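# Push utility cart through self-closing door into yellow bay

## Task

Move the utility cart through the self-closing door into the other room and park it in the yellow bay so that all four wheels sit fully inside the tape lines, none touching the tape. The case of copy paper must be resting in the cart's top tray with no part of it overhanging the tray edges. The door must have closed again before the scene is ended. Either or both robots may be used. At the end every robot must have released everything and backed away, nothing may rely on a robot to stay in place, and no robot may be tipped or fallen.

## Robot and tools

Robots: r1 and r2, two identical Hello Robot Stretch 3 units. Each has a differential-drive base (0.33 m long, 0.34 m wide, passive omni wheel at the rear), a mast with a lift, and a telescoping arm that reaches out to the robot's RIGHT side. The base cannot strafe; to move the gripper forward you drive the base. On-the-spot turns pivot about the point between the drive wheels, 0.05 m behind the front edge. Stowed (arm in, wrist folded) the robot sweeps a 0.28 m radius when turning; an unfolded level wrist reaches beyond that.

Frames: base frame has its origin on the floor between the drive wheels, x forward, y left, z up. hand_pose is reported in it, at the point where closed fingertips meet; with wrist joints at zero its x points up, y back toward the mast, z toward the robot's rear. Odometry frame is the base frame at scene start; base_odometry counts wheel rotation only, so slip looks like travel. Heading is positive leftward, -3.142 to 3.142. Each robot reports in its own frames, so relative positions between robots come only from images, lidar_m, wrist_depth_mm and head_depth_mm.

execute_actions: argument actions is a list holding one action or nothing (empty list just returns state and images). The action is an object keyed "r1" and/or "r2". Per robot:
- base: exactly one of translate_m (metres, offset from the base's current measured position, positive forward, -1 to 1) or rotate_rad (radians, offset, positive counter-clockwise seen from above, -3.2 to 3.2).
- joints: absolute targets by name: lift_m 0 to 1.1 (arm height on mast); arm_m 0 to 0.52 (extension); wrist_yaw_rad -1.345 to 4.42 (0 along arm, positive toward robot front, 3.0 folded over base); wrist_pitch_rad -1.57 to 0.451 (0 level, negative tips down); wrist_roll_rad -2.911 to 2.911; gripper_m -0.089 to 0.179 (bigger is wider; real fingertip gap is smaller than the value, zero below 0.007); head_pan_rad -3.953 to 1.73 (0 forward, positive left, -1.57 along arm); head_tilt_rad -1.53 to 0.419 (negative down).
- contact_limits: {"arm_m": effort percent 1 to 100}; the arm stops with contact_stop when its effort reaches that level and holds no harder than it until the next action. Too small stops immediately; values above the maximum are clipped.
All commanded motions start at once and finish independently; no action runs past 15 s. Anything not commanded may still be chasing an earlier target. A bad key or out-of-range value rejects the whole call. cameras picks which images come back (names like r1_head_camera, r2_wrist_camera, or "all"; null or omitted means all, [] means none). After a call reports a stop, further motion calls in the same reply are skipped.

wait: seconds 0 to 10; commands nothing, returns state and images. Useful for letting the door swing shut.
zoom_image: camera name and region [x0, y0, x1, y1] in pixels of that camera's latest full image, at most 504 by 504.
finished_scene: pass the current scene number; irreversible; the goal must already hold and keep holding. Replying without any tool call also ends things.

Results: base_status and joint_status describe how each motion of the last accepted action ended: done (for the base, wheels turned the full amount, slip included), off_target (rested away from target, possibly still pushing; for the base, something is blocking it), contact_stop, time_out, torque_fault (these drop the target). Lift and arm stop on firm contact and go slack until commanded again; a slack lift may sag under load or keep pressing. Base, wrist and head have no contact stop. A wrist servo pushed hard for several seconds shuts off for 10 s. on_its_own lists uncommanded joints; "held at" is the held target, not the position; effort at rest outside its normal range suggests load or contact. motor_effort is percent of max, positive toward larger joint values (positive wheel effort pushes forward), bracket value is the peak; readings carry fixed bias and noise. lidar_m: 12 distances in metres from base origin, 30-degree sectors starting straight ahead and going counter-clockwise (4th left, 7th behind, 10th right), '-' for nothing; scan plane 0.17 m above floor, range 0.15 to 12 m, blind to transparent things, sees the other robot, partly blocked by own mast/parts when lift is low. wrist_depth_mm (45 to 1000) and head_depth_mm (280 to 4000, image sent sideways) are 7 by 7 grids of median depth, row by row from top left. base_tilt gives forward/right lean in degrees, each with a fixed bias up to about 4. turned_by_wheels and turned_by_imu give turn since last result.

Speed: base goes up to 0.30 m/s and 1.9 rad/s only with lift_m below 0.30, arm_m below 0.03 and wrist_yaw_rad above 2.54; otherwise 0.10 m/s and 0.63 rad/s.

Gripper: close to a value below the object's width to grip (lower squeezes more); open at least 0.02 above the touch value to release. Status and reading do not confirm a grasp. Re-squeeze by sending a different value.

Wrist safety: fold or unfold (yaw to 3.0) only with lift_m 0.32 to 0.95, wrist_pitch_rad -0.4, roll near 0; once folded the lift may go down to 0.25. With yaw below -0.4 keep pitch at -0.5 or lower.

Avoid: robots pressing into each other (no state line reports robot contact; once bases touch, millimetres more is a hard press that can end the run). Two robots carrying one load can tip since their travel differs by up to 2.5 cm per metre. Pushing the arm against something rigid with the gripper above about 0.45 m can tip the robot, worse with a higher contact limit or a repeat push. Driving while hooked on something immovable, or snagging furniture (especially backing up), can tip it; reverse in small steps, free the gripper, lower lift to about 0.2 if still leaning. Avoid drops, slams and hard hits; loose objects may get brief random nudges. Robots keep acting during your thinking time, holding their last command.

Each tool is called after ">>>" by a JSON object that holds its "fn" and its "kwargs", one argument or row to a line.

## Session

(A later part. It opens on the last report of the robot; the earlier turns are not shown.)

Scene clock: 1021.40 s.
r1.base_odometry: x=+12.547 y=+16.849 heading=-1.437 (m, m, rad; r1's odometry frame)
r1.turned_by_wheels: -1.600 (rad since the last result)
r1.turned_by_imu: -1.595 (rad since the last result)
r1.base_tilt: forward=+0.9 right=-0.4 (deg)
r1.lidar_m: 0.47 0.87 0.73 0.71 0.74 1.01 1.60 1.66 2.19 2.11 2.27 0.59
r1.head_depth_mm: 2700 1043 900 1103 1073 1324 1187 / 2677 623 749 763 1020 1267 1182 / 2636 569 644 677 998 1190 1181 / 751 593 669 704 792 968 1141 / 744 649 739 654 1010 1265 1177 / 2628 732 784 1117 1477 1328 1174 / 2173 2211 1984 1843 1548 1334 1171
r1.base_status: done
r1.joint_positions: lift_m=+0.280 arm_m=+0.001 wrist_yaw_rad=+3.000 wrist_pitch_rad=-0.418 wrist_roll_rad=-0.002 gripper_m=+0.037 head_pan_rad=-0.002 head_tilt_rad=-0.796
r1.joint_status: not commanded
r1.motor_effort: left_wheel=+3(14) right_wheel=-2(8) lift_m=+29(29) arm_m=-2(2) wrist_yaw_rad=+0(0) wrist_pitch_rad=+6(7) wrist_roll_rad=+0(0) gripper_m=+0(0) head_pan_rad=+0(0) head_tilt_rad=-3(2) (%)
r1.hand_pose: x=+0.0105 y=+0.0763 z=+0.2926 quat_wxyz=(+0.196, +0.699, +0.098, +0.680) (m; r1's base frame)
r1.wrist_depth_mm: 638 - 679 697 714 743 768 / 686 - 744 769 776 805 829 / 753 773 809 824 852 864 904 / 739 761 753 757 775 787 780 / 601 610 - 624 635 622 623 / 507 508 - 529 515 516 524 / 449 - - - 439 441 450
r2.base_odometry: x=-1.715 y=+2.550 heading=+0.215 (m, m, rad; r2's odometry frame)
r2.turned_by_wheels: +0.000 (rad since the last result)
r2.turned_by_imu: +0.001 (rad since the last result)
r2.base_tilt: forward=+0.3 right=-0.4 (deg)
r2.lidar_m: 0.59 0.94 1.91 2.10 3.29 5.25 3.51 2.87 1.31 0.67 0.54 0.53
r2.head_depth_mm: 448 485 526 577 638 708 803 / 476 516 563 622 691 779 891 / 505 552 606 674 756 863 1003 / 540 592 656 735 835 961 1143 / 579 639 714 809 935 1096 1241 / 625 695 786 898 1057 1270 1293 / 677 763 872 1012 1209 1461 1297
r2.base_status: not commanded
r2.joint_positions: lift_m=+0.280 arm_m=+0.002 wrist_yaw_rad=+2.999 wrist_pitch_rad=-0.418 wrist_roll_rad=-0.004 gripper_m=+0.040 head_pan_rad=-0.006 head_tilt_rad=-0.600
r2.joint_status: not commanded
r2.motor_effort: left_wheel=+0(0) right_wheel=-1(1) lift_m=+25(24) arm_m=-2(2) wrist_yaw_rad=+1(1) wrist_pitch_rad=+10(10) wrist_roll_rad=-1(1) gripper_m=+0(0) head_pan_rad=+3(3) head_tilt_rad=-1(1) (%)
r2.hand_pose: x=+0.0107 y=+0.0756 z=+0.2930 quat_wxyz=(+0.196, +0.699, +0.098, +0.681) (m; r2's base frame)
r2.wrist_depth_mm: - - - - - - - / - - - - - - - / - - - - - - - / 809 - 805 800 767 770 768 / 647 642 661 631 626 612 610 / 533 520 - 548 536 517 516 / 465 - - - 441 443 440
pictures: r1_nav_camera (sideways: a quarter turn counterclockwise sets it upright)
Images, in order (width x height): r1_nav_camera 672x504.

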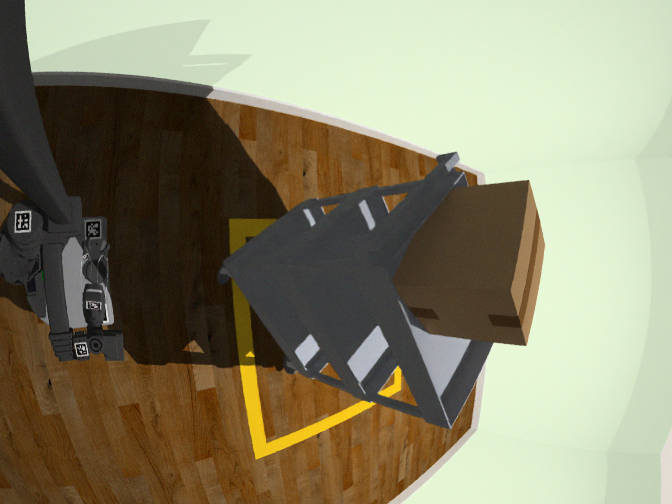

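>>> {"fn": "execute_actions", "kwargs": {
  "actions": [
    {"r1":{"base":{"translate_m":0.62}}}
  ],
  "cameras": []
}}

>>> {"fn": "execute_actions", "kwargs": {
  "actions": [
    {"r1":{"base":{"translate_m":-0.5}}}
  ],
  "cameras": ["r1_nav_camera"]
}}

Scene clock: 1026.17 s.
r1.base_odometry: x=+12.629 y=+16.235 heading=-1.437 (m, m, rad; r1's odometry frame)
r1.turned_by_wheels: +0.000 (rad since the last result)
r1.turned_by_imu: -0.031 (rad since the last result)
r1.base_tilt: forward=+0.9 right=-0.4 (deg)
r1.lidar_m: - - 0.15 0.71 0.73 0.98 2.20 2.27 2.20 2.12 0.18 0.15
r1.head_depth_mm: 2230 2513 2324 708 342 521 458 / 2227 2525 2300 315 297 385 455 / 2246 2518 2303 314 283 337 440 / 2241 2500 390 313 - 309 406 / 2221 2416 387 312 - 292 353 / 2221 2426 385 311 - - 316 / 2189 2397 383 311 - - 298
r1.base_status: done
r1.joint_positions: lift_m=+0.280 arm_m=+0.001 wrist_yaw_rad=+3.000 wrist_pitch_rad=-0.418 wrist_roll_rad=-0.002 gripper_m=+0.037 head_pan_rad=-0.002 head_tilt_rad=-0.796
r1.joint_status: not commanded
r1.motor_effort: left_wheel=+4(75) right_wheel=+0(55) lift_m=+28(29) arm_m=-2(2) wrist_yaw_rad=+0(3) wrist_pitch_rad=+7(7) wrist_roll_rad=+0(0) gripper_m=+0(1) head_pan_rad=+1(0) head_tilt_rad=-3(4) (%)
r1.hand_pose: x=+0.0104 y=+0.0763 z=+0.2927 quat_wxyz=(+0.195, +0.699, +0.098, +0.680) (m; r1's base frame)
r1.wrist_depth_mm: 632 - 685 708 195 750 788 / 683 - 735 756 204 823 864 / 739 759 804 827 228 902 925 / 747 739 767 773 261 783 396 / 599 604 - 629 311 358 392 / 508 508 - 528 326 327 329 / 445 - - - 259 281 281
r2.base_odometry: x=-1.715 y=+2.550 heading=+0.215 (m, m, rad; r2's odometry frame)
r2.turned_by_wheels: +0.000 (rad since the last result)
r2.turned_by_imu: +0.001 (rad since the last result)
r2.base_tilt: forward=+0.3 right=-0.5 (deg)
r2.lidar_m: 0.59 0.93 1.90 2.10 3.29 5.24 3.53 2.86 1.30 0.66 0.54 0.53
r2.head_depth_mm: 448 485 526 576 634 709 802 / 476 515 564 621 689 778 891 / 507 553 606 673 752 863 1006 / 540 593 655 733 835 962 1152 / 579 639 713 808 933 1099 1240 / 625 696 784 903 1056 1272 1282 / 676 760 870 1011 1214 1459 1290
r2.base_status: not commanded
r2.joint_positions: lift_m=+0.280 arm_m=+0.002 wrist_yaw_rad=+2.999 wrist_pitch_rad=-0.418 wrist_roll_rad=-0.004 gripper_m=+0.040 head_pan_rad=-0.006 head_tilt_rad=-0.600
r2.joint_status: not commanded
r2.motor_effort: left_wheel=+0(0) right_wheel=-1(0) lift_m=+24(25) arm_m=-2(2) wrist_yaw_rad=+1(1) wrist_pitch_rad=+10(10) wrist_roll_rad=-1(1) gripper_m=+0(0) head_pan_rad=+3(3) head_tilt_rad=-1(0) (%)
r2.hand_pose: x=+0.0107 y=+0.0756 z=+0.2930 quat_wxyz=(+0.196, +0.699, +0.098, +0.681) (m; r2's base frame)
r2.wrist_depth_mm: - - - - - - - / - - - - - - - / - - - - - - - / 800 - 786 786 782 784 767 / 636 636 662 634 640 623 607 / 530 530 - 546 542 516 511 / 475 - - - 443 441 436
pictures: none
No camera images: the call's "cameras" was empty. Leave "cameras" out to get every camera's image.

Scene clock: 1029.50 s.
r1.base_odometry: x=+12.563 y=+16.730 heading=-1.437 (m, m, rad; r1's odometry frame)
r1.turned_by_wheels: +0.000 (rad since the last result)
r1.turned_by_imu: +0.000 (rad since the last result)
r1.base_tilt: forward=+0.9 right=-0.4 (deg)
r1.lidar_m: 0.58 0.58 0.73 0.70 0.72 0.97 1.70 1.76 2.22 2.12 2.26 0.66
r1.head_depth_mm: 2673 1094 904 1113 1076 1299 1185 / 2679 1092 899 1123 1073 1274 1185 / 2575 686 786 1096 1043 1264 1184 / 750 649 739 1087 1014 1241 1175 / 742 617 702 726 1013 1208 1178 / 739 680 804 715 1035 1306 1174 / 2226 2094 824 696 1537 1329 1170
r1.base_status: done
r1.joint_positions: lift_m=+0.280 arm_m=+0.001 wrist_yaw_rad=+3.000 wrist_pitch_rad=-0.418 wrist_roll_rad=-0.002 gripper_m=+0.037 head_pan_rad=-0.002 head_tilt_rad=-0.796
r1.joint_status: not commanded
r1.motor_effort: left_wheel=+1(10) right_wheel=+0(8) lift_m=+28(28) arm_m=-2(2) wrist_yaw_rad=+0(0) wrist_pitch_rad=+7(7) wrist_roll_rad=+0(0) gripper_m=-1(0) head_pan_rad=+1(1) head_tilt_rad=-2(2) (%)
r1.hand_pose: x=+0.0104 y=+0.0763 z=+0.2927 quat_wxyz=(+0.195, +0.699, +0.098, +0.680) (m; r1's base frame)
r1.wrist_depth_mm: 623 - 667 689 722 737 772 / 670 - 736 748 774 814 850 / 714 734 790 804 844 886 921 / 750 756 765 764 767 779 777 / 604 606 - 630 636 622 621 / 509 505 - 529 512 519 517 / 445 - - - 433 442 446
r2.base_odometry: x=-1.715 y=+2.550 heading=+0.215 (m, m, rad; r2's odometry frame)
r2.turned_by_wheels: +0.000 (rad since the last result)
r2.turned_by_imu: +0.001 (rad since the last result)
r2.base_tilt: forward=+0.3 right=-0.5 (deg)
r2.lidar_m: 0.59 0.94 1.91 2.10 3.30 5.24 3.51 2.87 1.31 0.66 0.54 0.53
r2.head_depth_mm: 448 485 527 577 635 709 805 / 475 517 565 622 692 778 893 / 506 550 606 674 754 860 1004 / 540 593 657 733 836 965 1143 / 577 638 715 810 932 1100 1233 / 625 696 783 899 1053 1274 1297 / 678 763 868 1012 1213 1460 1296
r2.base_status: not commanded
r2.joint_positions: lift_m=+0.280 arm_m=+0.002 wrist_yaw_rad=+2.999 wrist_pitch_rad=-0.418 wrist_roll_rad=-0.004 gripper_m=+0.040 head_pan_rad=-0.006 head_tilt_rad=-0.600
r2.joint_status: not commanded
r2.motor_effort: left_wheel=+0(0) right_wheel=-1(1) lift_m=+25(24) arm_m=-2(2) wrist_yaw_rad=+1(1) wrist_pitch_rad=+10(10) wrist_roll_rad=-1(1) gripper_m=+0(0) head_pan_rad=+2(3) head_tilt_rad=+0(0) (%)
r2.hand_pose: x=+0.0107 y=+0.0756 z=+0.2930 quat_wxyz=(+0.196, +0.699, +0.098, +0.681) (m; r2's base frame)
r2.wrist_depth_mm: - - - - - - - / - - - - - - - / - - - - - - - / 799 - 787 773 761 782 772 / 641 633 664 623 631 624 623 / 535 536 - 542 536 525 516 / 463 - - - 448 449 441
pictures: r1_nav_camera (sideways: a quarter turn counterclockwise sets it upright)
Images, in order (width x height): r1_nav_camera 672x504.

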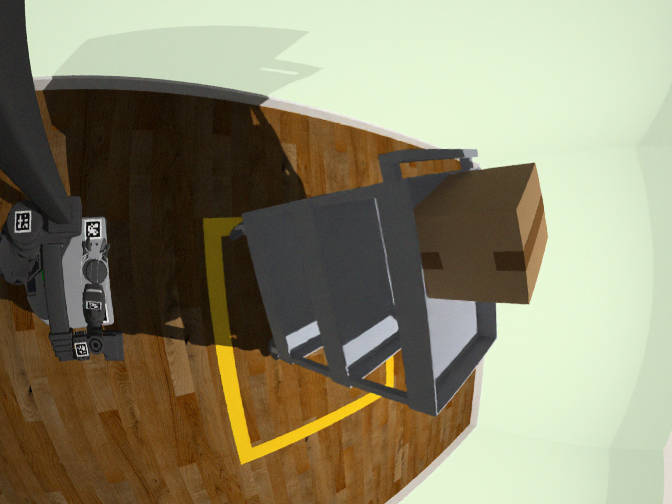

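>>> {"fn": "execute_actions", "kwargs": {
  "actions": [
    {"r1":{"base":{"translate_m":0.2}}}
  ],
  "cameras": []
}}

>>> {"fn": "execute_actions", "kwargs": {
  "actions": [
    {"r1":{"base":{"rotate_rad":1.57},"joints":{"lift_m":0.2}}}
  ],
  "cameras": []
}}

>>> {"fn": "execute_actions", "kwargs": {
  "actions": [
    {"r1":{"joints":{"arm_m":0.45,"head_pan_rad":-1.57}}}
  ],
  "cameras": []
}}

>>> {"fn": "execute_actions", "kwargs": {
  "actions": [
    {"r1":{"base":{"translate_m":-0.5}}}
  ],
  "cameras": ["r1_nav_camera"]
}}

Scene clock: 1032.80 s.
r1.base_odometry: x=+12.589 y=+16.532 heading=-1.437 (m, m, rad; r1's odometry frame)
r1.turned_by_wheels: +0.000 (rad since the last result)
r1.turned_by_imu: +0.000 (rad since the last result)
r1.base_tilt: forward=+1.0 right=-0.4 (deg)
r1.lidar_m: 0.39 0.39 0.73 0.70 0.72 0.97 1.91 1.96 2.22 2.10 2.25 0.44
r1.head_depth_mm: 2502 2769 899 725 935 917 1144 / 2495 2709 863 723 620 891 1124 / 2516 517 548 650 605 872 1099 / 2459 513 513 603 594 854 1082 / 2422 510 484 561 586 850 1060 / 2422 507 468 570 569 832 1056 / 2254 554 698 690 558 1302 1174
r1.base_status: done
r1.joint_positions: lift_m=+0.280 arm_m=+0.001 wrist_yaw_rad=+3.000 wrist_pitch_rad=-0.418 wrist_roll_rad=-0.002 gripper_m=+0.037 head_pan_rad=-0.002 head_tilt_rad=-0.796
r1.joint_status: not commanded
r1.motor_effort: left_wheel=+1(11) right_wheel=-2(7) lift_m=+28(28) arm_m=-2(2) wrist_yaw_rad=+0(1) wrist_pitch_rad=+7(6) wrist_roll_rad=+0(0) gripper_m=+0(0) head_pan_rad=+1(0) head_tilt_rad=-2(2) (%)
r1.hand_pose: x=+0.0104 y=+0.0763 z=+0.2927 quat_wxyz=(+0.195, +0.699, +0.098, +0.680) (m; r1's base frame)
r1.wrist_depth_mm: 630 - 671 692 728 743 786 / 676 - 727 754 776 807 861 / 733 756 794 809 849 883 920 / 738 751 765 771 766 781 777 / 604 602 - 622 644 620 622 / 500 509 - 528 515 521 518 / 448 - - - 440 445 446
r2.base_odometry: x=-1.715 y=+2.550 heading=+0.215 (m, m, rad; r2's odometry frame)
r2.turned_by_wheels: +0.000 (rad since the last result)
r2.turned_by_imu: +0.001 (rad since the last result)
r2.base_tilt: forward=+0.3 right=-0.4 (deg)
r2.lidar_m: 0.59 0.93 1.91 2.10 3.31 5.21 3.53 2.87 1.31 0.67 0.54 0.53
r2.head_depth_mm: 448 485 526 576 634 710 804 / 476 516 564 619 691 778 891 / 507 551 608 671 755 859 1004 / 541 593 656 733 834 964 1151 / 576 639 713 809 935 1101 1238 / 624 695 785 895 1057 1272 1295 / 676 759 865 1012 1214 1453 1295
r2.base_status: not commanded
r2.joint_positions: lift_m=+0.280 arm_m=+0.002 wrist_yaw_rad=+2.999 wrist_pitch_rad=-0.418 wrist_roll_rad=-0.004 gripper_m=+0.040 head_pan_rad=-0.006 head_tilt_rad=-0.600
r2.joint_status: not commanded
r2.motor_effort: left_wheel=+0(1) right_wheel=-1(0) lift_m=+24(24) arm_m=-2(2) wrist_yaw_rad=+2(1) wrist_pitch_rad=+10(9) wrist_roll_rad=-1(1) gripper_m=+0(0) head_pan_rad=+3(3) head_tilt_rad=-1(1) (%)
r2.hand_pose: x=+0.0107 y=+0.0756 z=+0.2930 quat_wxyz=(+0.196, +0.699, +0.098, +0.681) (m; r2's base frame)
r2.wrist_depth_mm: - - - - - - - / - - - - - - - / - - - - - - - / 831 - 801 792 783 758 768 / 645 638 655 629 631 632 610 / 532 532 - 542 535 517 512 / 468 - - - 445 443 445
pictures: none
No camera images: the call's "cameras" was empty. Leave "cameras" out to get every camera's image.

Scene clock: 1035.00 s.
r1.base_odometry: x=+12.589 y=+16.532 heading=+0.133 (m, m, rad; r1's odometry frame)
r1.turned_by_wheels: +1.570 (rad since the last result)
r1.turned_by_imu: +1.565 (rad since the last result)
r1.base_tilt: forward=+0.9 right=-0.4 (deg)
r1.lidar_m: 0.70 0.72 0.96 1.91 1.96 2.22 2.11 2.25 0.44 0.39 0.39 0.74
r1.head_depth_mm: 596 670 771 902 1086 1293 1188 / 595 669 768 899 1081 1286 1186 / 594 668 766 896 1079 1275 1180 / 593 668 763 892 1072 1267 1182 / 591 665 764 887 1069 1271 1174 / 590 663 760 887 1064 1268 1172 / 588 663 758 880 1061 1266 1173
r1.base_status: done
r1.joint_positions: lift_m=+0.201 arm_m=+0.001 wrist_yaw_rad=+3.000 wrist_pitch_rad=-0.418 wrist_roll_rad=-0.002 gripper_m=+0.037 head_pan_rad=-0.002 head_tilt_rad=-0.796
r1.joint_status: all done
r1.motor_effort: left_wheel=-2(12) right_wheel=+2(12) lift_m=+16(24) arm_m=-2(2) wrist_yaw_rad=+0(0) wrist_pitch_rad=+7(6) wrist_roll_rad=+0(0) gripper_m=+0(0) head_pan_rad=+1(1) head_tilt_rad=-3(3) (%)
r1.hand_pose: x=+0.0104 y=+0.0763 z=+0.2133 quat_wxyz=(+0.195, +0.699, +0.098, +0.680) (m; r1's base frame)
r1.wrist_depth_mm: - - - - - - 732 / - - - - - - 751 / 799 798 806 815 816 826 734 / 602 604 608 618 622 616 625 / 499 504 - - 518 496 503 / - - - - - 417 415 / - - - - 345 361 359
r2.base_odometry: x=-1.715 y=+2.550 heading=+0.215 (m, m, rad; r2's odometry frame)
r2.turned_by_wheels: +0.000 (rad since the last result)
r2.turned_by_imu: +0.001 (rad since the last result)
r2.base_tilt: forward=+0.3 right=-0.5 (deg)
r2.lidar_m: 0.59 0.93 1.91 2.10 3.30 5.25 3.48 2.87 1.30 0.67 0.54 0.53
r2.head_depth_mm: 449 486 526 577 638 711 801 / 475 516 564 621 693 778 892 / 505 552 605 673 755 863 1002 / 540 593 653 733 834 966 1147 / 577 641 713 808 928 1101 1234 / 623 695 785 904 1052 1274 1293 / 677 759 872 1012 1212 1450 1298
r2.base_status: not commanded
r2.joint_positions: lift_m=+0.280 arm_m=+0.002 wrist_yaw_rad=+2.999 wrist_pitch_rad=-0.418 wrist_roll_rad=-0.004 gripper_m=+0.040 head_pan_rad=-0.006 head_tilt_rad=-0.600
r2.joint_status: not commanded
r2.motor_effort: left_wheel=+0(0) right_wheel=-1(1) lift_m=+25(24) arm_m=-2(2) wrist_yaw_rad=+1(1) wrist_pitch_rad=+10(10) wrist_roll_rad=-1(1) gripper_m=+0(0) head_pan_rad=+3(3) head_tilt_rad=+0(0) (%)
r2.hand_pose: x=+0.0107 y=+0.0756 z=+0.2930 quat_wxyz=(+0.196, +0.699, +0.098, +0.681) (m; r2's base frame)
r2.wrist_depth_mm: - - - - - - - / - - - - - - - / - - - - - - - / 809 - 788 782 781 769 746 / 636 630 649 639 628 619 615 / 525 527 - 541 532 520 506 / 464 - - - 445 444 445
pictures: none
No camera images: the call's "cameras" was empty. Leave "cameras" out to get every camera's image.

Scene clock: 1039.50 s.
r1.base_odometry: x=+12.589 y=+16.532 heading=+0.133 (m, m, rad; r1's odometry frame)
r1.turned_by_wheels: +0.000 (rad since the last result)
r1.turned_by_imu: +0.000 (rad since the last result)
r1.base_tilt: forward=+0.9 right=-0.4 (deg)
r1.lidar_m: 0.70 0.72 0.96 1.90 1.96 2.22 2.10 2.25 0.44 0.39 0.39 0.73
r1.head_depth_mm: 2518 2774 898 723 933 915 1145 / 2514 2663 840 722 929 893 1122 / 2500 517 554 657 605 873 1096 / 2434 511 519 609 604 856 1097 / 2410 509 488 567 585 851 1059 / 2414 506 481 600 579 818 1110 / 2250 569 724 706 554 1310 1171
r1.base_status: not commanded
r1.joint_positions: lift_m=+0.201 arm_m=+0.449 wrist_yaw_rad=+3.005 wrist_pitch_rad=-0.372 wrist_roll_rad=-0.007 gripper_m=+0.037 head_pan_rad=-1.563 head_tilt_rad=-0.796
r1.joint_status: all done
r1.motor_effort: left_wheel=-2(2) right_wheel=+1(2) lift_m=+16(16) arm_m=+5(7) wrist_yaw_rad=-6(7) wrist_pitch_rad=-10(10) wrist_roll_rad=+2(2) gripper_m=+1(1) head_pan_rad=-5(58) head_tilt_rad=-2(2) (%)
r1.hand_pose: x=+0.0100 y=-0.3667 z=+0.2236 quat_wxyz=(+0.178, +0.700, +0.084, +0.687) (m; r1's base frame)
r1.wrist_depth_mm: - - - - - - 761 / - - - - - - 767 / 886 982 - 930 941 949 766 / 654 - - 679 687 691 697 / 523 507 - - 545 539 178 / 430 427 - 418 - 165 177 / 364 368 357 135 155 193 191
r2.base_odometry: x=-1.715 y=+2.550 heading=+0.215 (m, m, rad; r2's odometry frame)
r2.turned_by_wheels: +0.000 (rad since the last result)
r2.turned_by_imu: +0.001 (rad since the last result)
r2.base_tilt: forward=+0.4 right=-0.4 (deg)
r2.lidar_m: 0.60 0.93 1.90 2.10 3.28 5.23 3.50 2.86 1.30 0.67 0.54 0.53
r2.head_depth_mm: 449 485 526 576 635 711 802 / 475 516 565 621 692 781 893 / 505 551 606 674 757 861 1005 / 538 592 656 735 832 963 1147 / 580 638 715 808 933 1098 1239 / 624 694 784 902 1055 1268 1300 / 679 762 867 1017 1214 1468 1285
r2.base_status: not commanded
r2.joint_positions: lift_m=+0.280 arm_m=+0.002 wrist_yaw_rad=+2.999 wrist_pitch_rad=-0.418 wrist_roll_rad=-0.004 gripper_m=+0.040 head_pan_rad=-0.006 head_tilt_rad=-0.600
r2.joint_status: not commanded
r2.motor_effort: left_wheel=+0(0) right_wheel=-1(1) lift_m=+25(25) arm_m=-2(2) wrist_yaw_rad=+1(2) wrist_pitch_rad=+11(10) wrist_roll_rad=-1(1) gripper_m=+0(0) head_pan_rad=+3(2) head_tilt_rad=-1(0) (%)
r2.hand_pose: x=+0.0107 y=+0.0756 z=+0.2930 quat_wxyz=(+0.196, +0.699, +0.098, +0.681) (m; r2's base frame)
r2.wrist_depth_mm: - - - - - - - / - - - - - - - / - - - - - - - / 821 - 794 784 792 771 762 / 649 655 662 624 624 619 606 / 529 532 - 548 542 519 512 / 469 - - - 445 442 438
pictures: none
No camera images: the call's "cameras" was empty. Leave "cameras" out to get every camera's image.

Scene clock: 1045.73 s.
r1.base_odometry: x=+12.094 y=+16.466 heading=+0.133 (m, m, rad; r1's odometry frame)
r1.turned_by_wheels: +0.000 (rad since the last result)
r1.turned_by_imu: +0.003 (rad since the last result)
r1.base_tilt: forward=+0.9 right=-0.4 (deg)
r1.lidar_m: 1.20 1.23 1.65 1.89 1.94 1.70 1.61 1.74 0.56 0.47 0.47 0.53
r1.head_depth_mm: 2495 2810 2347 1885 1574 1348 1184 / 2531 2792 2312 697 1498 1351 1180 / 2529 2784 862 684 973 1084 1184 / 2529 2717 888 666 990 885 1168 / 2527 2723 882 715 965 1116 1136 / 2520 2731 883 693 944 903 1118 / 2518 551 595 659 921 880 1093
r1.base_status: done
r1.joint_positions: lift_m=+0.201 arm_m=+0.450 wrist_yaw_rad=+3.001 wrist_pitch_rad=-0.416 wrist_roll_rad=-0.006 gripper_m=+0.037 head_pan_rad=-1.564 head_tilt_rad=-0.796
r1.joint_status: not commanded
r1.motor_effort: left_wheel=+6(46) right_wheel=-9(76) lift_m=+17(16) arm_m=-1(5) wrist_yaw_rad=-1(7) wrist_pitch_rad=+6(10) wrist_roll_rad=+3(4) gripper_m=-1(1) head_pan_rad=-5(5) head_tilt_rad=-3(3) (%)
r1.hand_pose: x=+0.0102 y=-0.3725 z=+0.2136 quat_wxyz=(+0.194, +0.698, +0.098, +0.682) (m; r1's base frame)
r1.wrist_depth_mm: - - - - - - - / - - - - - - - / 779 - - 829 822 828 848 / 605 - - 627 615 630 633 / 484 467 - 488 514 503 505 / 406 405 421 410 413 418 424 / 348 352 351 353 351 359 360
r2.base_odometry: x=-1.715 y=+2.550 heading=+0.215 (m, m, rad; r2's odometry frame)
r2.turned_by_wheels: +0.000 (rad since the last result)
r2.turned_by_imu: +0.002 (rad since the last result)
r2.base_tilt: forward=+0.4 right=-0.5 (deg)
r2.lidar_m: 0.59 0.94 1.91 2.10 3.29 5.25 3.51 2.86 1.31 0.67 0.54 0.53
r2.head_depth_mm: 448 485 527 577 634 709 802 / 475 517 564 621 690 781 892 / 506 550 607 672 755 864 1007 / 539 592 657 734 835 966 1138 / 579 639 714 808 928 1094 1238 / 626 696 786 895 1050 1270 1297 / 676 760 870 1012 1213 1461 1293
r2.base_status: not commanded
r2.joint_positions: lift_m=+0.280 arm_m=+0.002 wrist_yaw_rad=+2.999 wrist_pitch_rad=-0.418 wrist_roll_rad=-0.004 gripper_m=+0.040 head_pan_rad=-0.006 head_tilt_rad=-0.600
r2.joint_status: not commanded
r2.motor_effort: left_wheel=+0(0) right_wheel=+0(1) lift_m=+24(25) arm_m=-1(2) wrist_yaw_rad=+1(1) wrist_pitch_rad=+10(10) wrist_roll_rad=-1(1) gripper_m=+0(0) head_pan_rad=+3(3) head_tilt_rad=+0(1) (%)
r2.hand_pose: x=+0.0107 y=+0.0756 z=+0.2930 quat_wxyz=(+0.196, +0.699, +0.098, +0.681) (m; r2's base frame)
r2.wrist_depth_mm: - - - - - - - / - - - - - - - / - - - - - - - / 828 - 803 781 789 777 772 / 642 643 658 627 628 616 618 / 530 527 - 547 535 524 514 / 475 - - - 449 445 444
pictures: r1_nav_camera (sideways: a quarter turn counterclockwise sets it upright)
Images, in order (width x height): r1_nav_camera 672x504.

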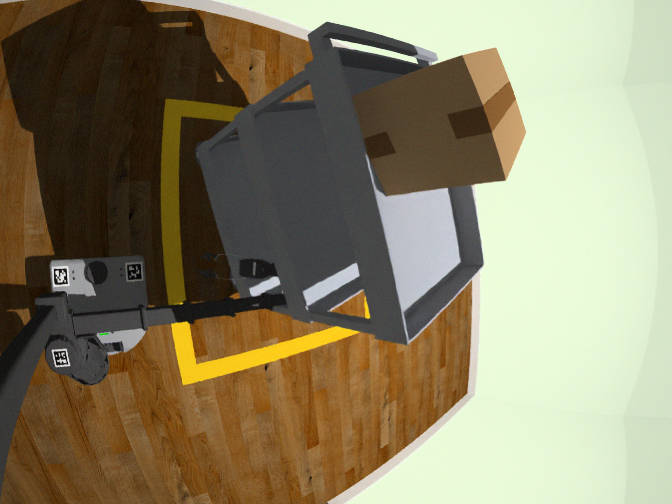

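Looks inside. Free the arm.

>>> {"fn": "execute_actions", "kwargs": {
  "actions": [
    {"r1":{"base":{"translate_m":0.1},"joints":{"arm_m":0.38,"lift_m":0.23}}}
  ],
  "cameras": []
}}

>>> {"fn": "execute_actions", "kwargs": {
  "actions": [
    {"r1":{"joints":{"arm_m":0,"wrist_pitch_rad":-0.2}}}
  ],
  "cameras": []
}}

>>> {"fn": "execute_actions", "kwargs": {
  "actions": [
    {"r1":{"base":{"translate_m":-0.9},"joints":{"lift_m":0.28,"wrist_pitch_rad":-0.4,"head_pan_rad":-0.9}}}
  ],
  "cameras": ["r1_nav_camera"]
}}

Scene clock: 1050.27 s.
r1.base_odometry: x=+12.193 y=+16.479 heading=+0.132 (m, m, rad; r1's odometry frame)
r1.turned_by_wheels: -0.001 (rad since the last result)
r1.turned_by_imu: -0.028 (rad since the last result)
r1.base_tilt: forward=+0.9 right=-0.4 (deg)
r1.lidar_m: 1.10 1.12 1.47 1.89 1.94 1.82 1.71 1.84 0.49 0.43 0.43 0.50
r1.head_depth_mm: 2522 2781 2318 679 1503 1346 1187 / 2522 2757 858 722 907 1023 1182 / 2524 2749 889 719 950 910 1141 / 2524 2770 890 716 927 890 1138 / 2507 2739 883 713 922 884 1095 / 2482 530 573 653 609 864 1075 / 2399 504 537 612 593 846 1055
r1.base_status: done
r1.joint_positions: lift_m=+0.226 arm_m=+0.380 wrist_yaw_rad=+3.000 wrist_pitch_rad=-0.416 wrist_roll_rad=-0.006 gripper_m=+0.037 head_pan_rad=-1.564 head_tilt_rad=-0.796
r1.joint_status: lift_m contact_stop (moved +0.026 of +0.029); the others done
r1.on_its_own: lift_m is slack since a contact_stop, until your next command for it
r1.motor_effort: left_wheel=-9(53) right_wheel=+15(40) lift_m=+27(62) arm_m=-3(11) wrist_yaw_rad=-1(2) wrist_pitch_rad=+6(6) wrist_roll_rad=+3(2) gripper_m=+0(0) head_pan_rad=-5(5) head_tilt_rad=-3(3) (%)
r1.hand_pose: x=+0.0104 y=-0.3027 z=+0.2393 quat_wxyz=(+0.194, +0.698, +0.098, +0.682) (m; r1's base frame)
r1.wrist_depth_mm: - - - - - - - / - - - - - - - / 859 928 - 896 907 911 903 / 647 - - 689 671 683 682 / 527 - - - 557 541 544 / 437 - - - 449 456 457 / 378 376 379 382 380 385 391
r2.base_odometry: x=-1.715 y=+2.550 heading=+0.215 (m, m, rad; r2's odometry frame)
r2.turned_by_wheels: +0.000 (rad since the last result)
r2.turned_by_imu: +0.001 (rad since the last result)
r2.base_tilt: forward=+0.4 right=-0.5 (deg)
r2.lidar_m: 0.59 0.93 1.91 2.10 3.30 5.24 3.51 2.86 1.30 0.67 0.54 0.53
r2.head_depth_mm: 448 485 525 576 634 708 802 / 475 516 563 620 689 778 890 / 505 551 606 672 755 863 1004 / 539 593 656 735 833 969 1142 / 580 640 713 809 932 1099 1232 / 623 696 783 897 1049 1272 1290 / 677 761 870 1012 1209 1456 1293
r2.base_status: not commanded
r2.joint_positions: lift_m=+0.280 arm_m=+0.002 wrist_yaw_rad=+2.999 wrist_pitch_rad=-0.418 wrist_roll_rad=-0.004 gripper_m=+0.040 head_pan_rad=-0.006 head_tilt_rad=-0.600
r2.joint_status: not commanded
r2.motor_effort: left_wheel=+0(0) right_wheel=-1(0) lift_m=+25(24) arm_m=-2(2) wrist_yaw_rad=+2(1) wrist_pitch_rad=+10(10) wrist_roll_rad=-1(1) gripper_m=+0(0) head_pan_rad=+3(4) head_tilt_rad=+0(1) (%)
r2.hand_pose: x=+0.0107 y=+0.0756 z=+0.2930 quat_wxyz=(+0.196, +0.699, +0.098, +0.681) (m; r2's base frame)
r2.wrist_depth_mm: - - - - - - - / - - - - - - - / - - - - - - - / 799 - 782 779 787 756 760 / 644 635 661 630 626 618 623 / 532 527 - 538 531 515 509 / 468 - - - 445 447 440
pictures: none
No camera images: the call's "cameras" was empty. Leave "cameras" out to get every camera's image.

not run: a stop came earlier in this reply.

not run: a stop came earlier in this reply.

>>> {"fn": "execute_actions", "kwargs": {
  "actions": [
    {"r1":{"joints":{"arm_m":0,"lift_m":0.2,"wrist_pitch_rad":-0.2}}}
  ],
  "cameras": ["r1_nav_camera"]
}}

>>> {"fn": "execute_actions", "kwargs": {
  "actions": [
    {"r1":{"base":{"translate_m":-0.9},"joints":{"lift_m":0.28,"wrist_pitch_rad":-0.4,"head_pan_rad":-0.9}}}
  ],
  "cameras": ["r1_nav_camera"]
}}

Scene clock: 1055.33 s.
r1.base_odometry: x=+12.193 y=+16.479 heading=+0.133 (m, m, rad; r1's odometry frame)
r1.turned_by_wheels: +0.001 (rad since the last result)
r1.turned_by_imu: +0.001 (rad since the last result)
r1.base_tilt: forward=+0.9 right=-0.4 (deg)
r1.lidar_m: 1.10 1.12 1.47 1.89 1.94 1.82 1.71 1.84 0.49 0.43 0.43 0.50
r1.head_depth_mm: 2529 2806 2332 680 1500 1349 1185 / 2548 2780 859 724 911 1030 1180 / 2522 2750 896 721 950 907 1143 / 2526 2760 891 717 929 906 1121 / 2497 2748 887 714 926 887 1101 / 2490 531 571 653 609 864 1075 / 2426 506 537 612 594 848 1056
r1.base_status: not commanded
r1.joint_positions: lift_m=+0.201 arm_m=+0.001 wrist_yaw_rad=+3.000 wrist_pitch_rad=-0.223 wrist_roll_rad=-0.006 gripper_m=+0.037 head_pan_rad=-1.564 head_tilt_rad=-0.796
r1.joint_status: all done
r1.motor_effort: left_wheel=+1(9) right_wheel=-1(15) lift_m=+15(27) arm_m=-5(5) wrist_yaw_rad=+0(1) wrist_pitch_rad=+9(9) wrist_roll_rad=+2(2) gripper_m=+0(0) head_pan_rad=-4(5) head_tilt_rad=-3(3) (%)
r1.hand_pose: x=+0.0131 y=+0.0960 z=+0.2591 quat_wxyz=(+0.128, +0.704, +0.030, +0.698) (m; r1's base frame)
r1.wrist_depth_mm: - - - - - - - / - - - - - - - / - - - - - - - / 925 922 946 969 963 975 - / 663 677 718 705 734 707 713 / 519 523 - 530 540 546 554 / 442 - - - 436 445 450
r2.base_odometry: x=-1.715 y=+2.550 heading=+0.215 (m, m, rad; r2's odometry frame)
r2.turned_by_wheels: +0.000 (rad since the last result)
r2.turned_by_imu: +0.001 (rad since the last result)
r2.base_tilt: forward=+0.4 right=-0.5 (deg)
r2.lidar_m: 0.60 0.93 1.90 2.10 3.30 5.25 3.51 2.87 1.30 0.67 0.54 0.53
r2.head_depth_mm: 448 485 526 577 635 710 801 / 475 516 564 623 690 775 894 / 507 553 607 674 751 862 1003 / 539 593 656 734 837 963 1150 / 577 638 712 807 929 1097 1238 / 625 696 783 899 1059 1276 1294 / 678 760 869 1016 1207 1456 1294
r2.base_status: not commanded
r2.joint_positions: lift_m=+0.280 arm_m=+0.002 wrist_yaw_rad=+2.999 wrist_pitch_rad=-0.418 wrist_roll_rad=-0.004 gripper_m=+0.040 head_pan_rad=-0.006 head_tilt_rad=-0.600
r2.joint_status: not commanded
r2.motor_effort: left_wheel=+0(0) right_wheel=-1(1) lift_m=+24(25) arm_m=-1(2) wrist_yaw_rad=+1(1) wrist_pitch_rad=+10(10) wrist_roll_rad=-1(1) gripper_m=+0(0) head_pan_rad=+4(4) head_tilt_rad=-1(0) (%)
r2.hand_pose: x=+0.0107 y=+0.0756 z=+0.2930 quat_wxyz=(+0.196, +0.699, +0.098, +0.681) (m; r2's base frame)
r2.wrist_depth_mm: - - - - - - - / - - - - - - - / - - - - - - - / 786 - 779 797 793 761 766 / 647 638 657 632 624 627 615 / 532 526 - 539 541 508 507 / 471 - - - 448 447 443
pictures: r1_nav_camera (sideways: a quarter turn counterclockwise sets it upright)
Images, in order (width x height): r1_nav_camera 672x504.

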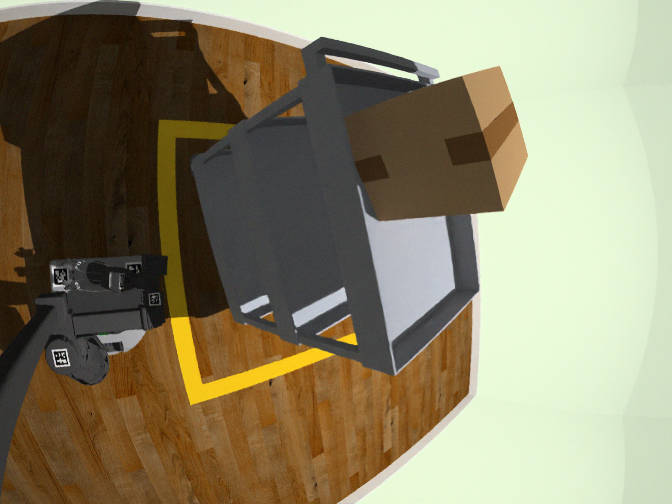

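Scene clock: 1060.03 s.
r1.base_odometry: x=+11.301 y=+16.359 heading=+0.133 (m, m, rad; r1's odometry frame)
r1.turned_by_wheels: +0.000 (rad since the last result)
r1.turned_by_imu: +0.001 (rad since the last result)
r1.base_tilt: forward=+0.8 right=-0.4 (deg)
r1.lidar_m: 1.99 2.04 1.94 1.84 1.26 0.88 0.82 0.92 1.21 2.63 1.06 0.84
r1.head_depth_mm: 2619 2800 2328 1877 1573 1354 1185 / 2782 2931 2307 1870 1570 1347 1185 / 2934 3066 2306 1861 1549 1345 1185 / 2978 2887 2219 1809 1568 1346 1173 / 2657 1160 1413 1589 1507 1339 1173 / 2392 1157 1319 1146 1430 1334 1174 / 2124 1146 1314 1238 1457 1331 1169
r1.base_status: done
r1.joint_positions: lift_m=+0.279 arm_m=+0.001 wrist_yaw_rad=+3.000 wrist_pitch_rad=-0.415 wrist_roll_rad=-0.006 gripper_m=+0.037 head_pan_rad=-0.907 head_tilt_rad=-0.796
r1.joint_status: all done
r1.motor_effort: left_wheel=+1(10) right_wheel=-1(8) lift_m=+38(39) arm_m=-4(5) wrist_yaw_rad=-1(1) wrist_pitch_rad=+6(8) wrist_roll_rad=+2(2) gripper_m=+0(0) head_pan_rad=+4(51) head_tilt_rad=-2(3) (%)
r1.hand_pose: x=+0.0104 y=+0.0764 z=+0.2927 quat_wxyz=(+0.194, +0.698, +0.097, +0.682) (m; r1's base frame)
r1.wrist_depth_mm: - - - - - - - / - - - - - - - / 974 981 - - - - - / 742 747 758 775 768 783 782 / 607 600 - 623 643 626 626 / 503 504 - 535 515 518 526 / 446 - - - 436 443 447
r2.base_odometry: x=-1.715 y=+2.550 heading=+0.215 (m, m, rad; r2's odometry frame)
r2.turned_by_wheels: +0.000 (rad since the last result)
r2.turned_by_imu: +0.001 (rad since the last result)
r2.base_tilt: forward=+0.4 right=-0.4 (deg)
r2.lidar_m: 0.60 0.94 1.90 2.09 3.30 5.24 3.52 2.88 1.31 0.67 0.54 0.53
r2.head_depth_mm: 448 485 527 575 634 708 805 / 475 517 563 621 691 779 895 / 505 551 606 673 753 859 1005 / 540 592 657 732 833 965 1147 / 578 639 715 805 932 1106 1237 / 622 694 783 899 1052 1272 1299 / 673 760 872 1013 1214 1458 1292
r2.base_status: not commanded
r2.joint_positions: lift_m=+0.280 arm_m=+0.002 wrist_yaw_rad=+2.999 wrist_pitch_rad=-0.418 wrist_roll_rad=-0.004 gripper_m=+0.040 head_pan_rad=-0.006 head_tilt_rad=-0.600
r2.joint_status: not commanded
r2.motor_effort: left_wheel=+0(0) right_wheel=-1(0) lift_m=+24(24) arm_m=-2(2) wrist_yaw_rad=+1(1) wrist_pitch_rad=+10(10) wrist_roll_rad=-1(1) gripper_m=+0(0) head_pan_rad=+3(3) head_tilt_rad=-1(1) (%)
r2.hand_pose: x=+0.0107 y=+0.0756 z=+0.2930 quat_wxyz=(+0.196, +0.699, +0.098, +0.681) (m; r2's base frame)
r2.wrist_depth_mm: - - - - - - - / - - - - - - - / - - - - - - - / 808 - 818 783 793 771 773 / 656 643 660 619 620 620 612 / 534 531 - 542 541 517 516 / 463 - - - 449 449 441
pictures: r1_nav_camera (sideways: a quarter turn counterclockwise sets it upright)
Images, in order (width x height): r1_nav_camera 672x504.

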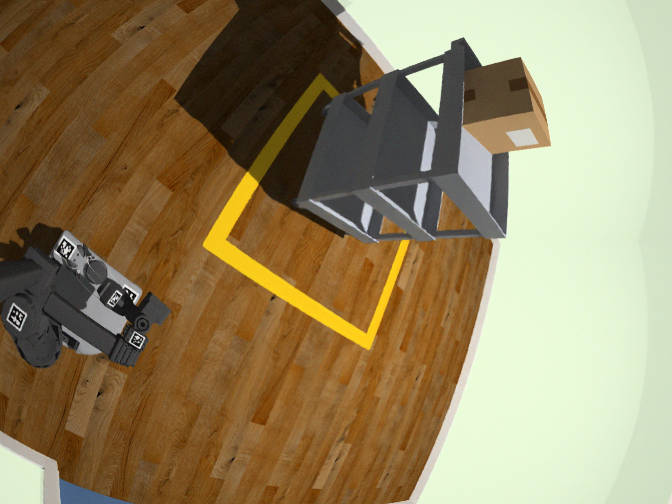

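>>> {"fn": "finished_scene", "kwargs": {
  "scene": 2
}}

The scene is finished: the task was done.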